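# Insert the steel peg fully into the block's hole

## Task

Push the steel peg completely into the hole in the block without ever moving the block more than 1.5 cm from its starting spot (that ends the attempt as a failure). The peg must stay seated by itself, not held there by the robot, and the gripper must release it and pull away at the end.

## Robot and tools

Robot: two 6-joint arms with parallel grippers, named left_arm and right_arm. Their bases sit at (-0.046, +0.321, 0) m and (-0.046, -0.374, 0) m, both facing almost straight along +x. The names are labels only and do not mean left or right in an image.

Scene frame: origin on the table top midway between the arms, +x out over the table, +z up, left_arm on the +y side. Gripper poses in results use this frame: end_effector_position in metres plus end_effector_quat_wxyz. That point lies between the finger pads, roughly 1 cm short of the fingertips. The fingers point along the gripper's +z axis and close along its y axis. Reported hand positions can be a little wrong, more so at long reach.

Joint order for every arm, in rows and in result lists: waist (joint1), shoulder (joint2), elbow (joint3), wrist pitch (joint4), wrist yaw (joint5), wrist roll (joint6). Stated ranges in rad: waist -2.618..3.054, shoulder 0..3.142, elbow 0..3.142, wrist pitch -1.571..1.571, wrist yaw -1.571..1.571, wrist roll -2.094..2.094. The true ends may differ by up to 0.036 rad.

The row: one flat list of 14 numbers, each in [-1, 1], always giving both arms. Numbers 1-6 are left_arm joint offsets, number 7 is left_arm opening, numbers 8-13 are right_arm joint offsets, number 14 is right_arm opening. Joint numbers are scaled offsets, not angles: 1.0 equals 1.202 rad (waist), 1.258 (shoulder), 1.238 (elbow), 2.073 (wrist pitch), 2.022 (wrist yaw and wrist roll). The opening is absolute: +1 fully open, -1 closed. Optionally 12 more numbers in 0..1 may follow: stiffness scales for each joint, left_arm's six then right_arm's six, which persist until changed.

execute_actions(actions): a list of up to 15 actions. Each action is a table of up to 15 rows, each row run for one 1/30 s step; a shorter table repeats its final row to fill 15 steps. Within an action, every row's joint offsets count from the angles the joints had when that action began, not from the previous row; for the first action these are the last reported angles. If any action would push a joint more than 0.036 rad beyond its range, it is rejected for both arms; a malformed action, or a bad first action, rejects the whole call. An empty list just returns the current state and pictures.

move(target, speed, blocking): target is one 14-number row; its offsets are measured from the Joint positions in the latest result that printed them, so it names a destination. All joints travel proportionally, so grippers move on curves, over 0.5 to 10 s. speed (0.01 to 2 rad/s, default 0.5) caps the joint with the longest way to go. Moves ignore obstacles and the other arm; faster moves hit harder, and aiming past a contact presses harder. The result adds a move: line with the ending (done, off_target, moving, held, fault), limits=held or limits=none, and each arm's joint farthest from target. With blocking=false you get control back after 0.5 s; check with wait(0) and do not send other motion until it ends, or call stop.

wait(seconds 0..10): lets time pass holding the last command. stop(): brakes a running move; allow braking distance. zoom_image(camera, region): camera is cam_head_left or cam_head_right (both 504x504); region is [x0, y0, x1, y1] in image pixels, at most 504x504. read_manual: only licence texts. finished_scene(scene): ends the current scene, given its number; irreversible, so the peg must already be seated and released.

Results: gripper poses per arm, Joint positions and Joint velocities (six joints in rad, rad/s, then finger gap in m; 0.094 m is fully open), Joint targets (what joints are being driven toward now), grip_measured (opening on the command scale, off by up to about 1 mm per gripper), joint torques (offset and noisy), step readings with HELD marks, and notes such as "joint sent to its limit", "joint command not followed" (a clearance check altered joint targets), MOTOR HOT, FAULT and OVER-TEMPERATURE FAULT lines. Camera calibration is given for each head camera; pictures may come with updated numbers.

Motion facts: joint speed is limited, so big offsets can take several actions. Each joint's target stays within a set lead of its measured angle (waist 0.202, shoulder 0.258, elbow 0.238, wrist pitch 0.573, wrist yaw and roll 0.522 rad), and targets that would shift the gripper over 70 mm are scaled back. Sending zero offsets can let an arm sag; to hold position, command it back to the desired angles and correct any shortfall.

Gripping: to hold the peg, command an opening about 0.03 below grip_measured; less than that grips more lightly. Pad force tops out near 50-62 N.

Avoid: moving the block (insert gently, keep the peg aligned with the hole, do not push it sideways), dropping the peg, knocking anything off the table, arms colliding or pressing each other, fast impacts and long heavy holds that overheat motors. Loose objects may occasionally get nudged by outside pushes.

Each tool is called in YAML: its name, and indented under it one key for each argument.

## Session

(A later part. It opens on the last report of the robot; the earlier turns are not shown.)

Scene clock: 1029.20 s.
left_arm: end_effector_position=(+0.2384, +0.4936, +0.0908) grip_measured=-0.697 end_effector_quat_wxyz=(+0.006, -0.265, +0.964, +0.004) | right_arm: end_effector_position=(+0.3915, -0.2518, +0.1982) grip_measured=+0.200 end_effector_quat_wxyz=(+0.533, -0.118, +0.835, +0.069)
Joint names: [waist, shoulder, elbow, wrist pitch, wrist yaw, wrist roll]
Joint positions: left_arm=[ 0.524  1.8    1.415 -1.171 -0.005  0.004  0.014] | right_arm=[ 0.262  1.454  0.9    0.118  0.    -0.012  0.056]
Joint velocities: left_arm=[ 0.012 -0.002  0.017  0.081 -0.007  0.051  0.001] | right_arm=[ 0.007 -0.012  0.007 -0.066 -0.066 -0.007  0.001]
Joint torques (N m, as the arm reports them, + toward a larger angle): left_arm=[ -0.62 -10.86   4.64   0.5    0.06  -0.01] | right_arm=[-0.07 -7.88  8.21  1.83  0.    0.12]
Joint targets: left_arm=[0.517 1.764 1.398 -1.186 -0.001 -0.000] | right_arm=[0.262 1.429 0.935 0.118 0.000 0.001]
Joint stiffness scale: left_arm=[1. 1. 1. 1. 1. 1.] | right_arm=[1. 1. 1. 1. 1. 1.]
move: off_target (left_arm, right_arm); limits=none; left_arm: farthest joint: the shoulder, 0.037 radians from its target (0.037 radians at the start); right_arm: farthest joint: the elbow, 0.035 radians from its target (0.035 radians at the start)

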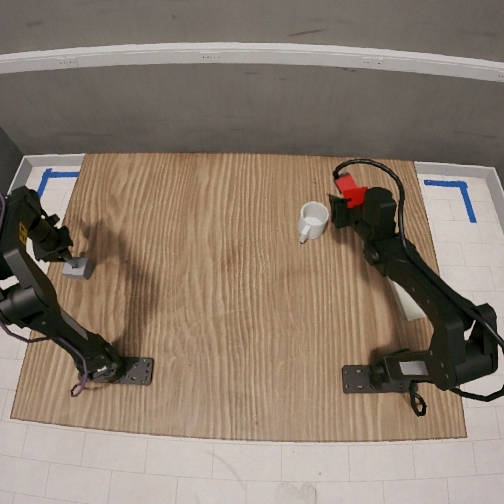

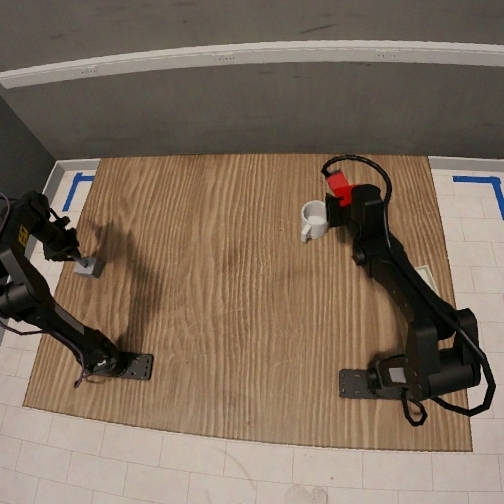

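move:
  target: [-0.004,-0.016,-0.038,0.019,0.002,-0.002,-0.9, 0,-0.02,0.028,0,0,0.006,0.2]
  speed: 0.05

zoom_image:
  camera: "cam_head_left"
  region: [40, 230, 110, 300]

Scene clock: 1049.10 s.
left_arm: end_effector_position=(+0.2378, +0.4934, +0.0837) grip_measured=-0.697 end_effector_quat_wxyz=(+0.007, -0.265, +0.964, +0.005) | right_arm: end_effector_position=(+0.3915, -0.2518, +0.1982) grip_measured=+0.200 end_effector_quat_wxyz=(+0.533, -0.118, +0.835, +0.069)
Joint names: [waist, shoulder, elbow, wrist pitch, wrist yaw, wrist roll]
Joint positions: left_arm=[ 0.524  1.8    1.386 -1.141 -0.006  0.004  0.014] | right_arm=[ 0.262  1.454  0.9    0.118  0.    -0.012  0.056]
Joint velocities: left_arm=[ 0.007  0.002 -0.002 -0.007  0.066 -0.081 -0.   ] | right_arm=[ 0.012 -0.007 -0.002  0.022 -0.037 -0.022 -0.   ]
Joint torques (N m, as the arm reports them, + toward a larger angle): left_arm=[-0.43 -9.61  4.52  0.72  0.07 -0.02] | right_arm=[ 0.2  -7.79  7.92  1.83 -0.01  0.12]
Joint targets: left_arm=[0.519 1.780 1.368 -1.132 -0.001 -0.000] | right_arm=[0.262 1.429 0.935 0.118 0.000 0.001]
Joint stiffness scale: left_arm=[1. 1. 1. 1. 1. 1.] | right_arm=[1. 1. 1. 1. 1. 1.]
move: off_target (right_arm); limits=none; left_arm: farthest joint: the shoulder, 0.020 radians from its target (0.020 radians at the start); right_arm: farthest joint: the elbow, 0.035 radians from its target (0.035 radians at the start)

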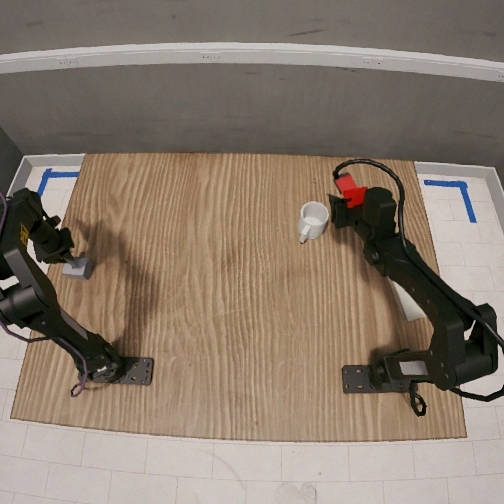

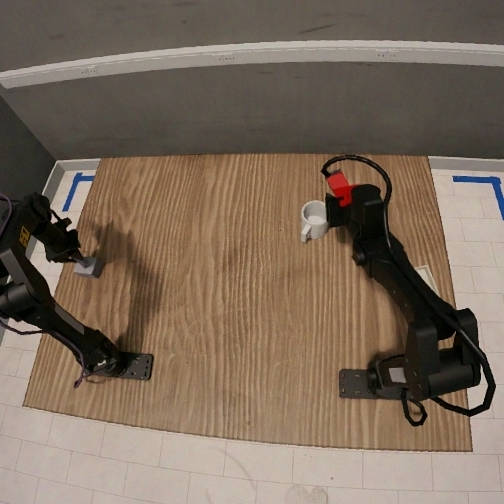

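Region (40, 230, 110, 300) of cam_head_left's 504x504 image, scaled by 7.200, with more detail than that image has.

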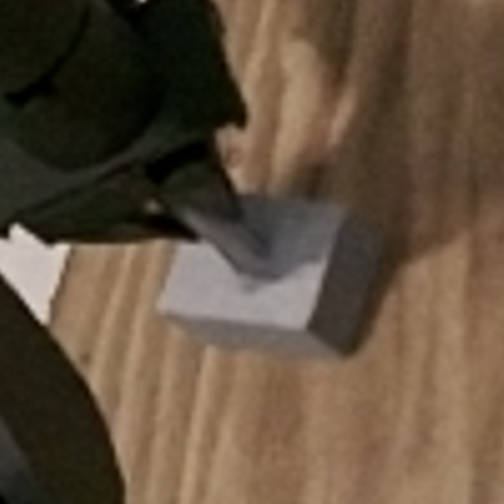

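move:
  target: [-0.004,0.011,-0.042,0.025,0.002,-0.002,-0.9, 0,-0.02,0.028,0,0,0.006,0.2]
  speed: 0.06

Scene clock: 1059.63 s.
left_arm: end_effector_position=(+0.2383, +0.4938, +0.0721) grip_measured=-0.697 end_effector_quat_wxyz=(+0.007, -0.265, +0.964, +0.005) | right_arm: end_effector_position=(+0.3915, -0.2518, +0.1982) grip_measured=+0.200 end_effector_quat_wxyz=(+0.533, -0.118, +0.835, +0.069)
Joint names: [waist, shoulder, elbow, wrist pitch, wrist yaw, wrist roll]
Joint positions: left_arm=[ 0.524  1.811  1.353 -1.096 -0.006  0.004  0.014] | right_arm=[ 0.262  1.454  0.9    0.118  0.    -0.012  0.056]
Joint velocities: left_arm=[ 0.002 -0.007 -0.002  0.022  0.007 -0.022  0.   ] | right_arm=[ 0.007 -0.012  0.007  0.037  0.007  0.007  0.001]
Joint torques (N m, as the arm reports them, + toward a larger angle): left_arm=[-0.43 -7.89  4.47  0.72  0.06 -0.01] | right_arm=[ 0.13 -7.99  8.08  1.82  0.    0.18]
Joint targets: left_arm=[0.519 1.814 1.335 -1.088 -0.001 -0.000] | right_arm=[0.262 1.429 0.935 0.118 0.000 0.000]
Joint stiffness scale: left_arm=[1. 1. 1. 1. 1. 1.] | right_arm=[1. 1. 1. 1. 1. 1.]
move: off_target (right_arm); limits=none; left_arm: farthest joint: the elbow, 0.019 radians from its target (0.052 radians at the start); right_arm: farthest joint: the elbow, 0.035 radians from its target (0.035 radians at the start)

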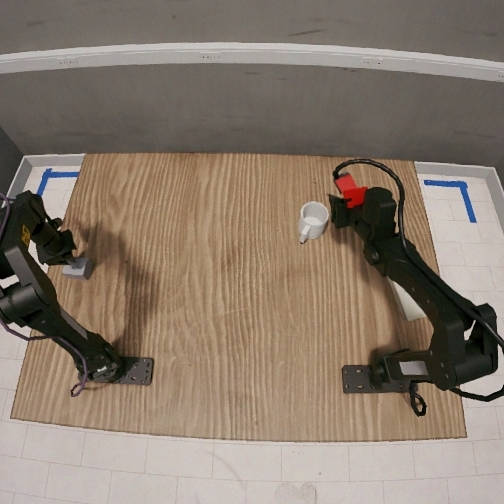

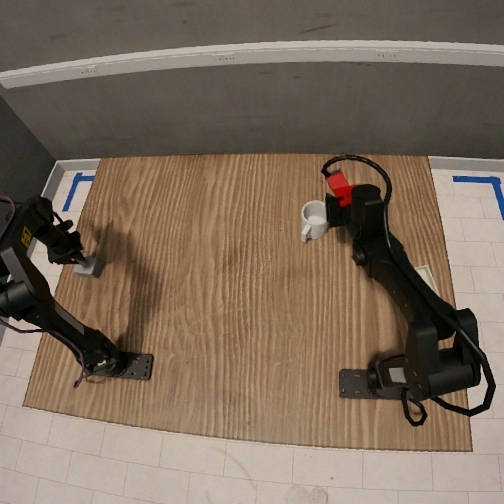

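move:
  target: [-0.004,0.010,-0.042,0.026,0.002,-0.002,-0.9, 0,-0.02,0.028,0,0,0.006,0.2]
  speed: 0.06

zoom_image:
  camera: "cam_head_left"
  region: [40, 230, 110, 300]

Scene clock: 1069.27 s.
left_arm: end_effector_position=(+0.2384, +0.4940, +0.0614) grip_measured=-0.697 end_effector_quat_wxyz=(+0.008, -0.265, +0.964, +0.006) | right_arm: end_effector_position=(+0.3915, -0.2518, +0.1982) grip_measured=+0.200 end_effector_quat_wxyz=(+0.533, -0.118, +0.835, +0.069)
Joint names: [waist, shoulder, elbow, wrist pitch, wrist yaw, wrist roll]
Joint positions: left_arm=[ 0.524  1.82   1.32  -1.053 -0.007  0.004  0.014] | right_arm=[ 0.262  1.454  0.9    0.118  0.    -0.012  0.056]
Joint velocities: left_arm=[ 0.002  0.012  0.002 -0.095 -0.007  0.081 -0.001] | right_arm=[-0.007 -0.022 -0.002 -0.037 -0.037 -0.051  0.   ]
Joint torques (N m, as the arm reports them, + toward a larger angle): left_arm=[-0.44 -7.86  4.31  0.74  0.07 -0.02] | right_arm=[-0.08 -7.91  7.91  1.87  0.01  0.13]
Joint targets: left_arm=[0.519 1.824 1.301 -1.043 -0.002 -0.000] | right_arm=[0.262 1.429 0.935 0.118 0.000 0.001]
Joint stiffness scale: left_arm=[1. 1. 1. 1. 1. 1.] | right_arm=[1. 1. 1. 1. 1. 1.]
move: off_target (right_arm); limits=none; left_arm: farthest joint: the elbow, 0.019 radians from its target (0.052 radians at the start); right_arm: farthest joint: the elbow, 0.035 radians from its target (0.035 radians at the start)

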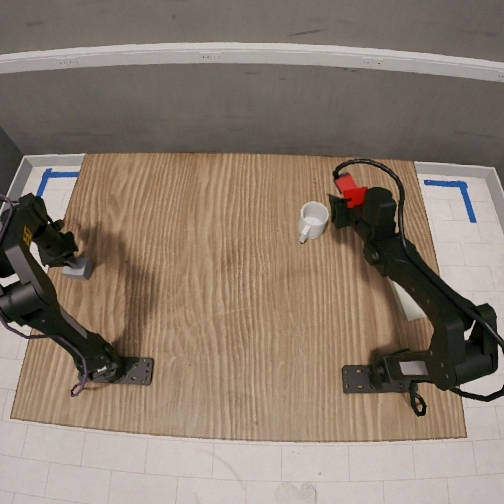

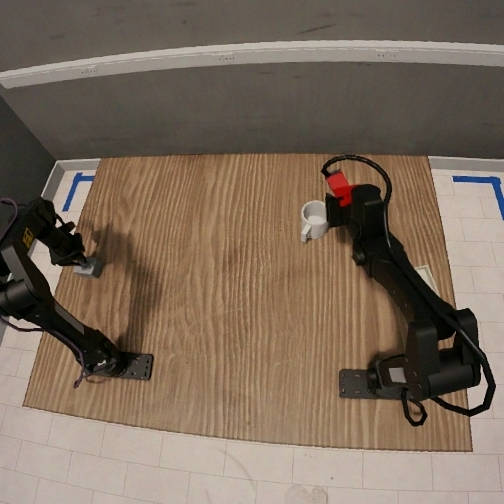

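Region (40, 230, 110, 300) of cam_head_left's 504x504 image, scaled by 7.200, with more detail than that image has.

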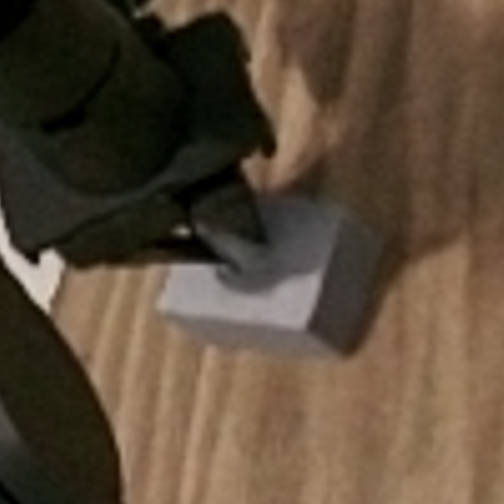

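move:
  target: [-0.004,0.007,-0.032,0.017,0.002,-0.002,-0.9, 0,-0.02,0.028,0,0,0.006,0.2]
  speed: 0.05

Scene clock: 1075.90 s.
left_arm: end_effector_position=(+0.2383, +0.4941, +0.0564) grip_measured=-0.697 end_effector_quat_wxyz=(+0.010, -0.265, +0.964, +0.007) | right_arm: end_effector_position=(+0.3915, -0.2518, +0.1982) grip_measured=+0.200 end_effector_quat_wxyz=(+0.533, -0.118, +0.835, +0.069)
Joint names: [waist, shoulder, elbow, wrist pitch, wrist yaw, wrist roll]
Joint positions: left_arm=[ 0.524  1.82   1.3   -1.027 -0.007  0.004  0.014] | right_arm=[ 0.262  1.454  0.9    0.118  0.    -0.012  0.056]
Joint velocities: left_arm=[ 0.002  0.002 -0.002  0.022  0.007  0.037 -0.001] | right_arm=[-0.002 -0.007  0.007 -0.007 -0.037 -0.022  0.001]
Joint torques (N m, as the arm reports them, + toward a larger angle): left_arm=[-0.43 -7.45  4.25  0.71  0.06 -0.02] | right_arm=[ 0.07 -7.62  8.13  1.85  0.03  0.16]
Joint targets: left_arm=[0.519 1.829 1.281 -1.018 -0.002 -0.000] | right_arm=[0.262 1.429 0.935 0.118 0.000 0.001]
Joint stiffness scale: left_arm=[1. 1. 1. 1. 1. 1.] | right_arm=[1. 1. 1. 1. 1. 1.]
move: off_target (right_arm); limits=none; left_arm: farthest joint: the elbow, 0.019 radians from its target (0.040 radians at the start); right_arm: farthest joint: the elbow, 0.035 radians from its target (0.035 radians at the start)

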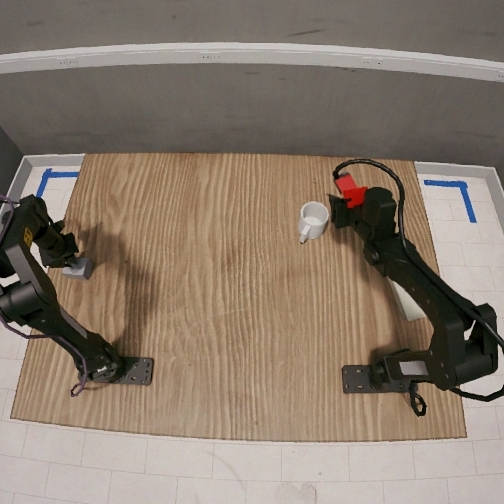

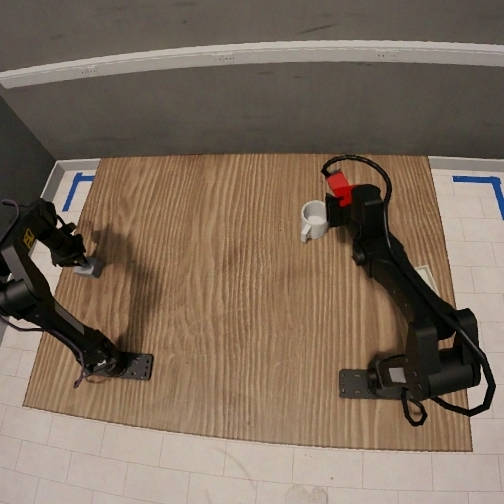

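move:
  target: [-0.004,0.012,-0.030,0.015,0.002,-0.002,-0.9, 0,-0.02,0.028,0,0,0.006,0.2]
  speed: 0.05

zoom_image:
  camera: "cam_head_left"
  region: [40, 230, 110, 300]

Scene clock: 1085.90 s.
left_arm: end_effector_position=(+0.2384, +0.4943, +0.0522) grip_measured=-0.697 end_effector_quat_wxyz=(+0.011, -0.265, +0.964, +0.007) | right_arm: end_effector_position=(+0.3915, -0.2518, +0.1982) grip_measured=+0.200 end_effector_quat_wxyz=(+0.533, -0.118, +0.835, +0.069)
Joint names: [waist, shoulder, elbow, wrist pitch, wrist yaw, wrist roll]
Joint positions: left_arm=[ 0.524  1.825  1.288 -1.01  -0.008  0.004  0.014] | right_arm=[ 0.262  1.454  0.9    0.118  0.    -0.012  0.056]
Joint velocities: left_arm=[-0.002 -0.007  0.007 -0.051 -0.007 -0.022  0.   ] | right_arm=[-0.002 -0.022 -0.007  0.022  0.022 -0.007 -0.   ]
Joint torques (N m, as the arm reports them, + toward a larger angle): left_arm=[-0.49 -7.42  3.74  0.83  0.08 -0.02] | right_arm=[ 0.19 -7.82  7.99  1.86  0.01  0.14]
Joint targets: left_arm=[0.519 1.835 1.263 -0.996 -0.004 -0.000] | right_arm=[0.262 1.429 0.935 0.118 0.000 0.001]
Joint stiffness scale: left_arm=[1. 1. 1. 1. 1. 1.] | right_arm=[1. 1. 1. 1. 1. 1.]
move: off_target (left_arm, right_arm); limits=none; left_arm: farthest joint: the elbow, 0.025 radians from its target (0.037 radians at the start); right_arm: farthest joint: the elbow, 0.035 radians from its target (0.035 radians at the start)

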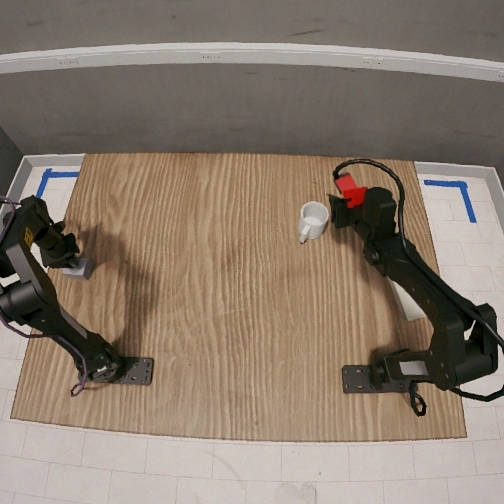

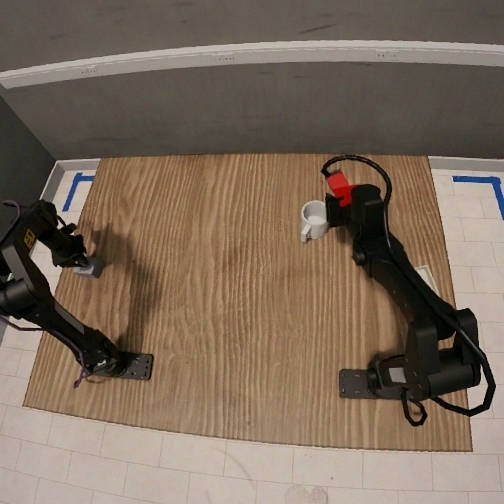

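Region (40, 230, 110, 300) of cam_head_left's 504x504 image, scaled by 7.200, with more detail than that image has.

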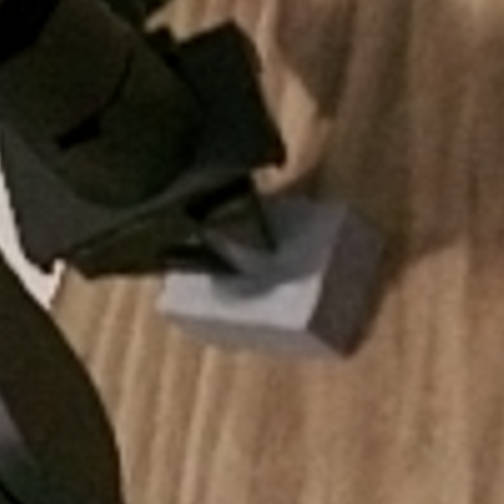

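move:
  target: [-0.004,0.0,-0.008,0.004,0.002,-0.002,-0.3, 0,-0.02,0.028,0,0,0.006,0.2]
  speed: 0.05

move:
  target: [-0.004,-0.045,0.105,-0.065,0.002,-0.002,-0.3, 0,-0.02,0.028,0,0,0.006,0.2]
  speed: 0.2

zoom_image:
  camera: "cam_head_left"
  region: [40, 230, 110, 300]

zoom_image:
  camera: "cam_head_right"
  region: [50, 230, 120, 300]

Scene clock: 1095.33 s.
left_arm: end_effector_position=(+0.2382, +0.4946, +0.0522) grip_measured=-0.302 end_effector_quat_wxyz=(+0.010, -0.265, +0.964, +0.008) | right_arm: end_effector_position=(+0.3915, -0.2518, +0.1982) grip_measured=+0.200 end_effector_quat_wxyz=(+0.533, -0.118, +0.835, +0.069)
Joint names: [waist, shoulder, elbow, wrist pitch, wrist yaw, wrist roll]
Joint positions: left_arm=[ 0.524  1.825  1.288 -1.01  -0.01   0.004  0.033] | right_arm=[ 0.262  1.454  0.9    0.118  0.    -0.012  0.056]
Joint velocities: left_arm=[-0.012 -0.017  0.002 -0.066 -0.066 -0.007 -0.   ] | right_arm=[-0.012 -0.002 -0.007  0.007 -0.007 -0.081 -0.   ]
Joint torques (N m, as the arm reports them, + toward a larger angle): left_arm=[-0.44 -8.16  5.03  0.74  0.08 -0.03] | right_arm=[-0.06 -7.71  8.1   1.82  0.03  0.13]
Joint targets: left_arm=[0.519 1.825 1.278 -1.002 -0.004 -0.000] | right_arm=[0.262 1.429 0.935 0.118 0.000 0.001]
Joint stiffness scale: left_arm=[1. 1. 1. 1. 1. 1.] | right_arm=[1. 1. 1. 1. 1. 1.]
move: off_target (right_arm); limits=none; left_arm: farthest joint: the elbow, 0.010 radians from its target (0.010 radians at the start); right_arm: farthest joint: the elbow, 0.035 radians from its target (0.035 radians at the start)

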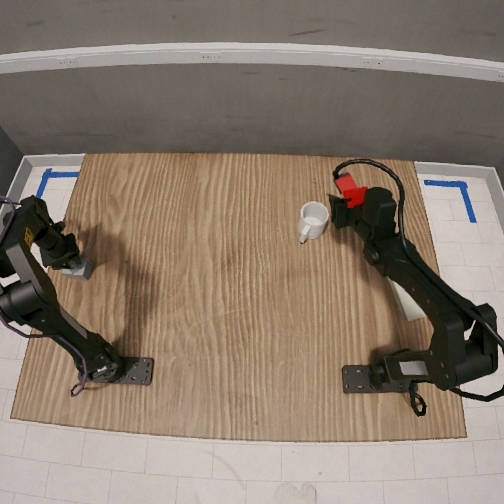

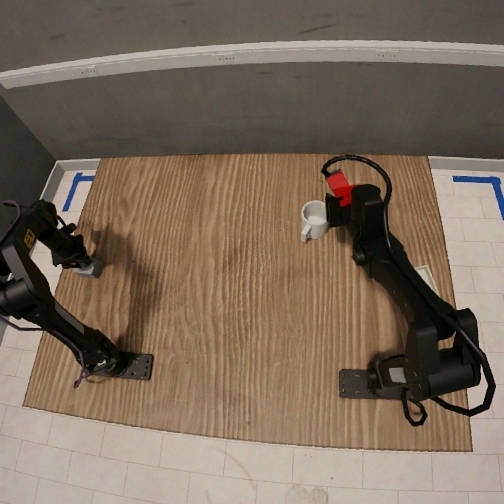

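Scene clock: 1096.63 s.
left_arm: end_effector_position=(+0.2392, +0.4952, +0.0864) grip_measured=-0.302 end_effector_quat_wxyz=(+0.015, -0.265, +0.964, +0.009) | right_arm: end_effector_position=(+0.3915, -0.2518, +0.1982) grip_measured=+0.200 end_effector_quat_wxyz=(+0.533, -0.118, +0.835, +0.069)
Joint names: [waist, shoulder, elbow, wrist pitch, wrist yaw, wrist roll]
Joint positions: left_arm=[ 0.524  1.79   1.384 -1.131 -0.01   0.004  0.033] | right_arm=[ 0.262  1.454  0.9    0.118  0.    -0.012  0.056]
Joint velocities: left_arm=[-0.007 -0.002 -0.007 -0.007 -0.051  0.037  0.   ] | right_arm=[-0.012  0.007 -0.002 -0.037 -0.007 -0.051 -0.001]
Joint torques (N m, as the arm reports them, + toward a larger angle): left_arm=[-0.39 -9.72  8.82  0.56  0.06 -0.02] | right_arm=[-0.35 -7.7   7.92  1.83  0.03  0.16]
Joint targets: left_arm=[0.519 1.768 1.418 -1.145 -0.006 -0.000] | right_arm=[0.262 1.429 0.935 0.118 0.000 0.001]
Joint stiffness scale: left_arm=[1. 1. 1. 1. 1. 1.] | right_arm=[1. 1. 1. 1. 1. 1.]
move: off_target (left_arm, right_arm); limits=none; left_arm: farthest joint: the elbow, 0.034 radians from its target (0.130 radians at the start); right_arm: farthest joint: the elbow, 0.035 radians from its target (0.035 radians at the start)

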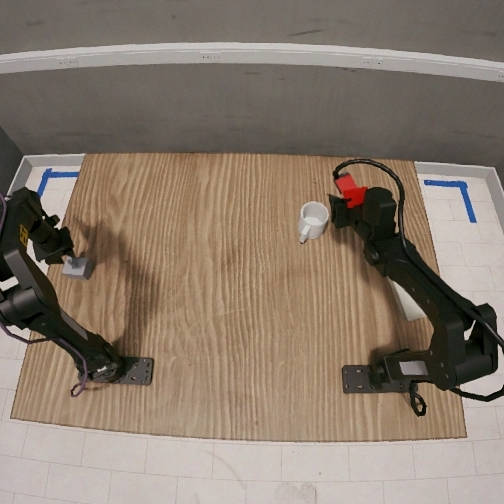

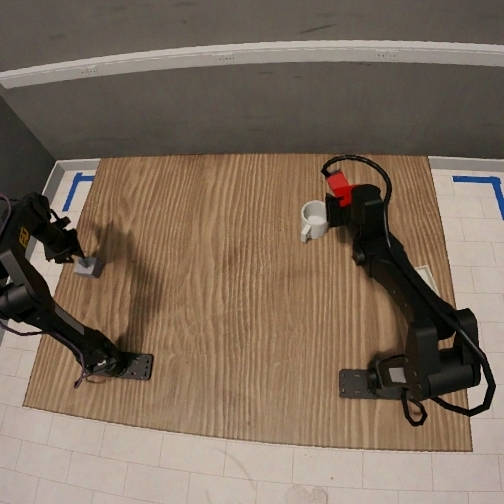

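Region (40, 230, 110, 300) of cam_head_left's 504x504 image, scaled by 7.200, with more detail than that image has.

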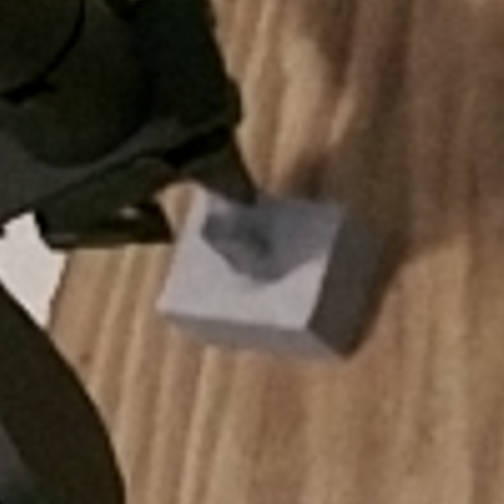

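Region (50, 230, 120, 300) of cam_head_right's 504x504 image, scaled by 7.200, with more detail than that image has.

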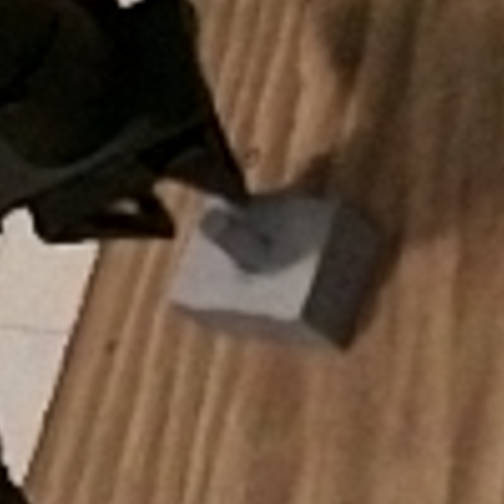

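move:
  target: [-0.004,0.016,-0.061,0.042,0.002,-0.002,-1, 0,-0.02,0.028,0,0,0.006,0.2]
  speed: 0.06

zoom_image:
  camera: "cam_head_left"
  region: [40, 230, 110, 300]

Scene clock: 1107.60 s.
left_arm: end_effector_position=(+0.2412, +0.4963, +0.0814) grip_measured=-0.997 end_effector_quat_wxyz=(+0.021, -0.265, +0.964, +0.011) | right_arm: end_effector_position=(+0.3915, -0.2518, +0.1982) grip_measured=+0.200 end_effector_quat_wxyz=(+0.533, -0.118, +0.835, +0.069)
Joint names: [waist, shoulder, elbow, wrist pitch, wrist yaw, wrist roll]
Joint positions: left_arm=[ 0.524  1.79   1.363 -1.097 -0.01   0.004  0.   ] | right_arm=[ 0.262  1.454  0.9    0.118  0.    -0.012  0.056]
Joint velocities: left_arm=[ 0.007 -0.017 -0.007  0.007 -0.081 -0.051 -0.001] | right_arm=[ 0.002  0.017 -0.007 -0.022  0.037 -0.037 -0.001]
Joint torques (N m, as the arm reports them, + toward a larger angle): left_arm=[-0.42 -6.48  1.58  1.2   0.06 -0.01] | right_arm=[-0.03 -7.75  8.13  1.87 -0.04  0.18]
Joint targets: left_arm=[0.519 1.810 1.308 -1.044 -0.006 -0.000] | right_arm=[0.262 1.429 0.935 0.118 0.000 0.001]
Joint stiffness scale: left_arm=[1. 1. 1. 1. 1. 1.] | right_arm=[1. 1. 1. 1. 1. 1.]
move: off_target (left_arm, right_arm); limits=none; left_arm: farthest joint: the elbow, 0.055 radians from its target (0.076 radians at the start); right_arm: farthest joint: the elbow, 0.035 radians from its target (0.035 radians at the start)

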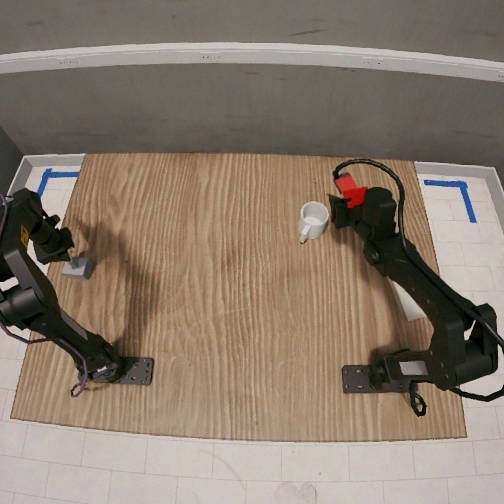

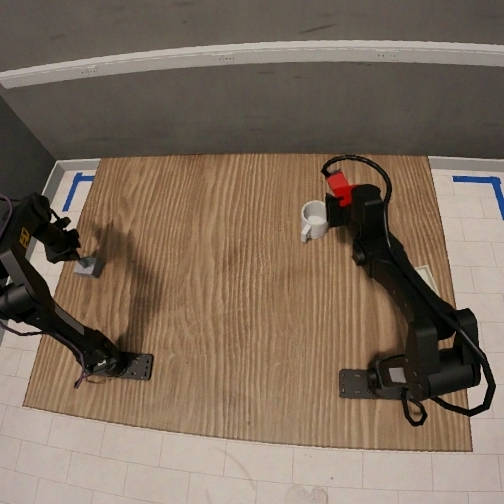

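Region (40, 230, 110, 300) of cam_head_left's 504x504 image, scaled by 7.200, with more detail than that image has.

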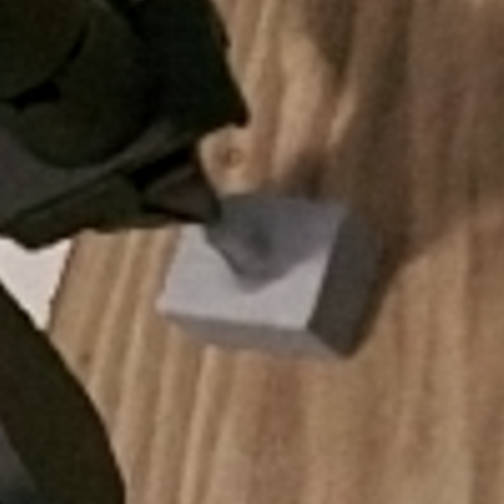

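move:
  target: [-0.004,-0.12,0.12,-0.05,0.002,-0.002,0.2, 0,-0.02,0.028,0,0,0.006,0.2]
  speed: 0.4

zoom_image:
  camera: "cam_head_left"
  region: [20, 200, 140, 320]

Scene clock: 1114.73 s.
left_arm: end_effector_position=(+0.2495, +0.5013, +0.1604) grip_measured=+0.198 end_effector_quat_wxyz=(+0.107, -0.264, +0.958, +0.035) | right_arm: end_effector_position=(+0.3915, -0.2518, +0.1982) grip_measured=+0.200 end_effector_quat_wxyz=(+0.533, -0.118, +0.835, +0.069)
Joint names: [waist, shoulder, elbow, wrist pitch, wrist yaw, wrist roll]
Joint positions: left_arm=[ 0.524  1.645  1.487 -1.187 -0.01   0.004  0.056] | right_arm=[ 0.262  1.454  0.9    0.118  0.    -0.012  0.056]
Joint velocities: left_arm=[-0.007  0.002 -0.012 -0.022  0.037 -0.051  0.   ] | right_arm=[-0.002  0.017 -0.002 -0.037 -0.022  0.037 -0.   ]
Joint torques (N m, as the arm reports them, + toward a larger angle): left_arm=[-0.43 -7.54  8.45  0.91  0.05 -0.02] | right_arm=[-0.03 -7.67  8.22  1.78 -0.01  0.12]
Joint targets: left_arm=[0.519 1.639 1.512 -1.201 -0.006 -0.000] | right_arm=[0.262 1.429 0.935 0.118 0.000 0.001]
Joint stiffness scale: left_arm=[1. 1. 1. 1. 1. 1.] | right_arm=[1. 1. 1. 1. 1. 1.]
move: off_target (left_arm, right_arm); limits=none; left_arm: farthest joint: the elbow, 0.025 radians from its target (0.148 radians at the start); right_arm: farthest joint: the elbow, 0.035 radians from its target (0.035 radians at the start)

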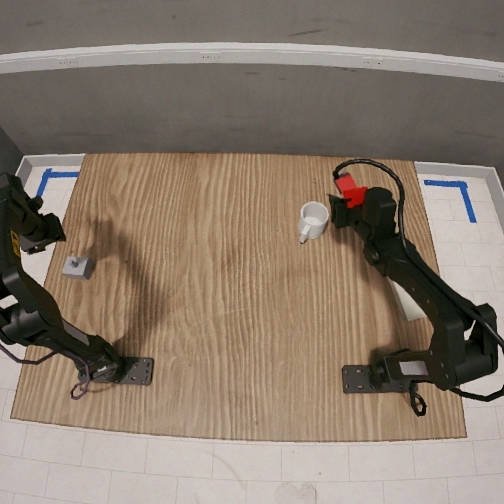

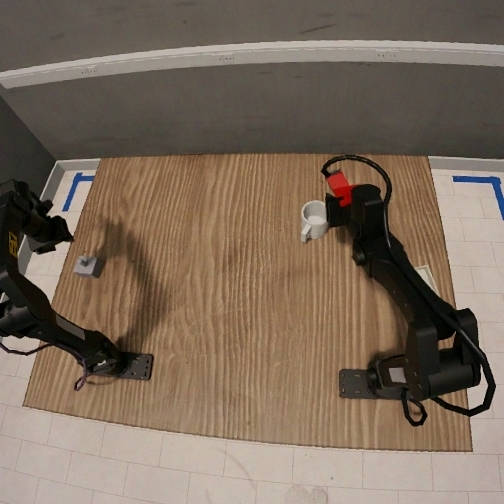

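Region (20, 200, 140, 320) of cam_head_left's 504x504 image, scaled by 4.200, with more detail than that image has.

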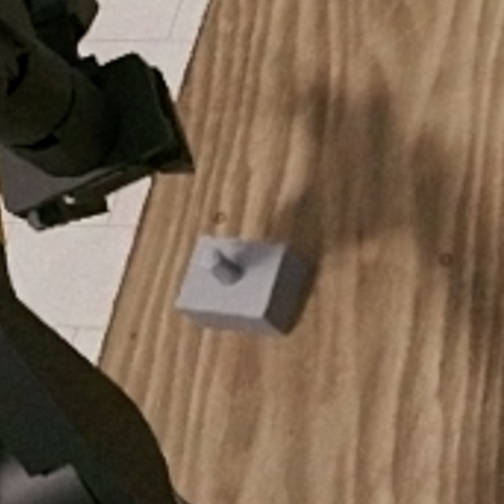

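finished_scene:
  scene: 1

The scene is finished: the task was done.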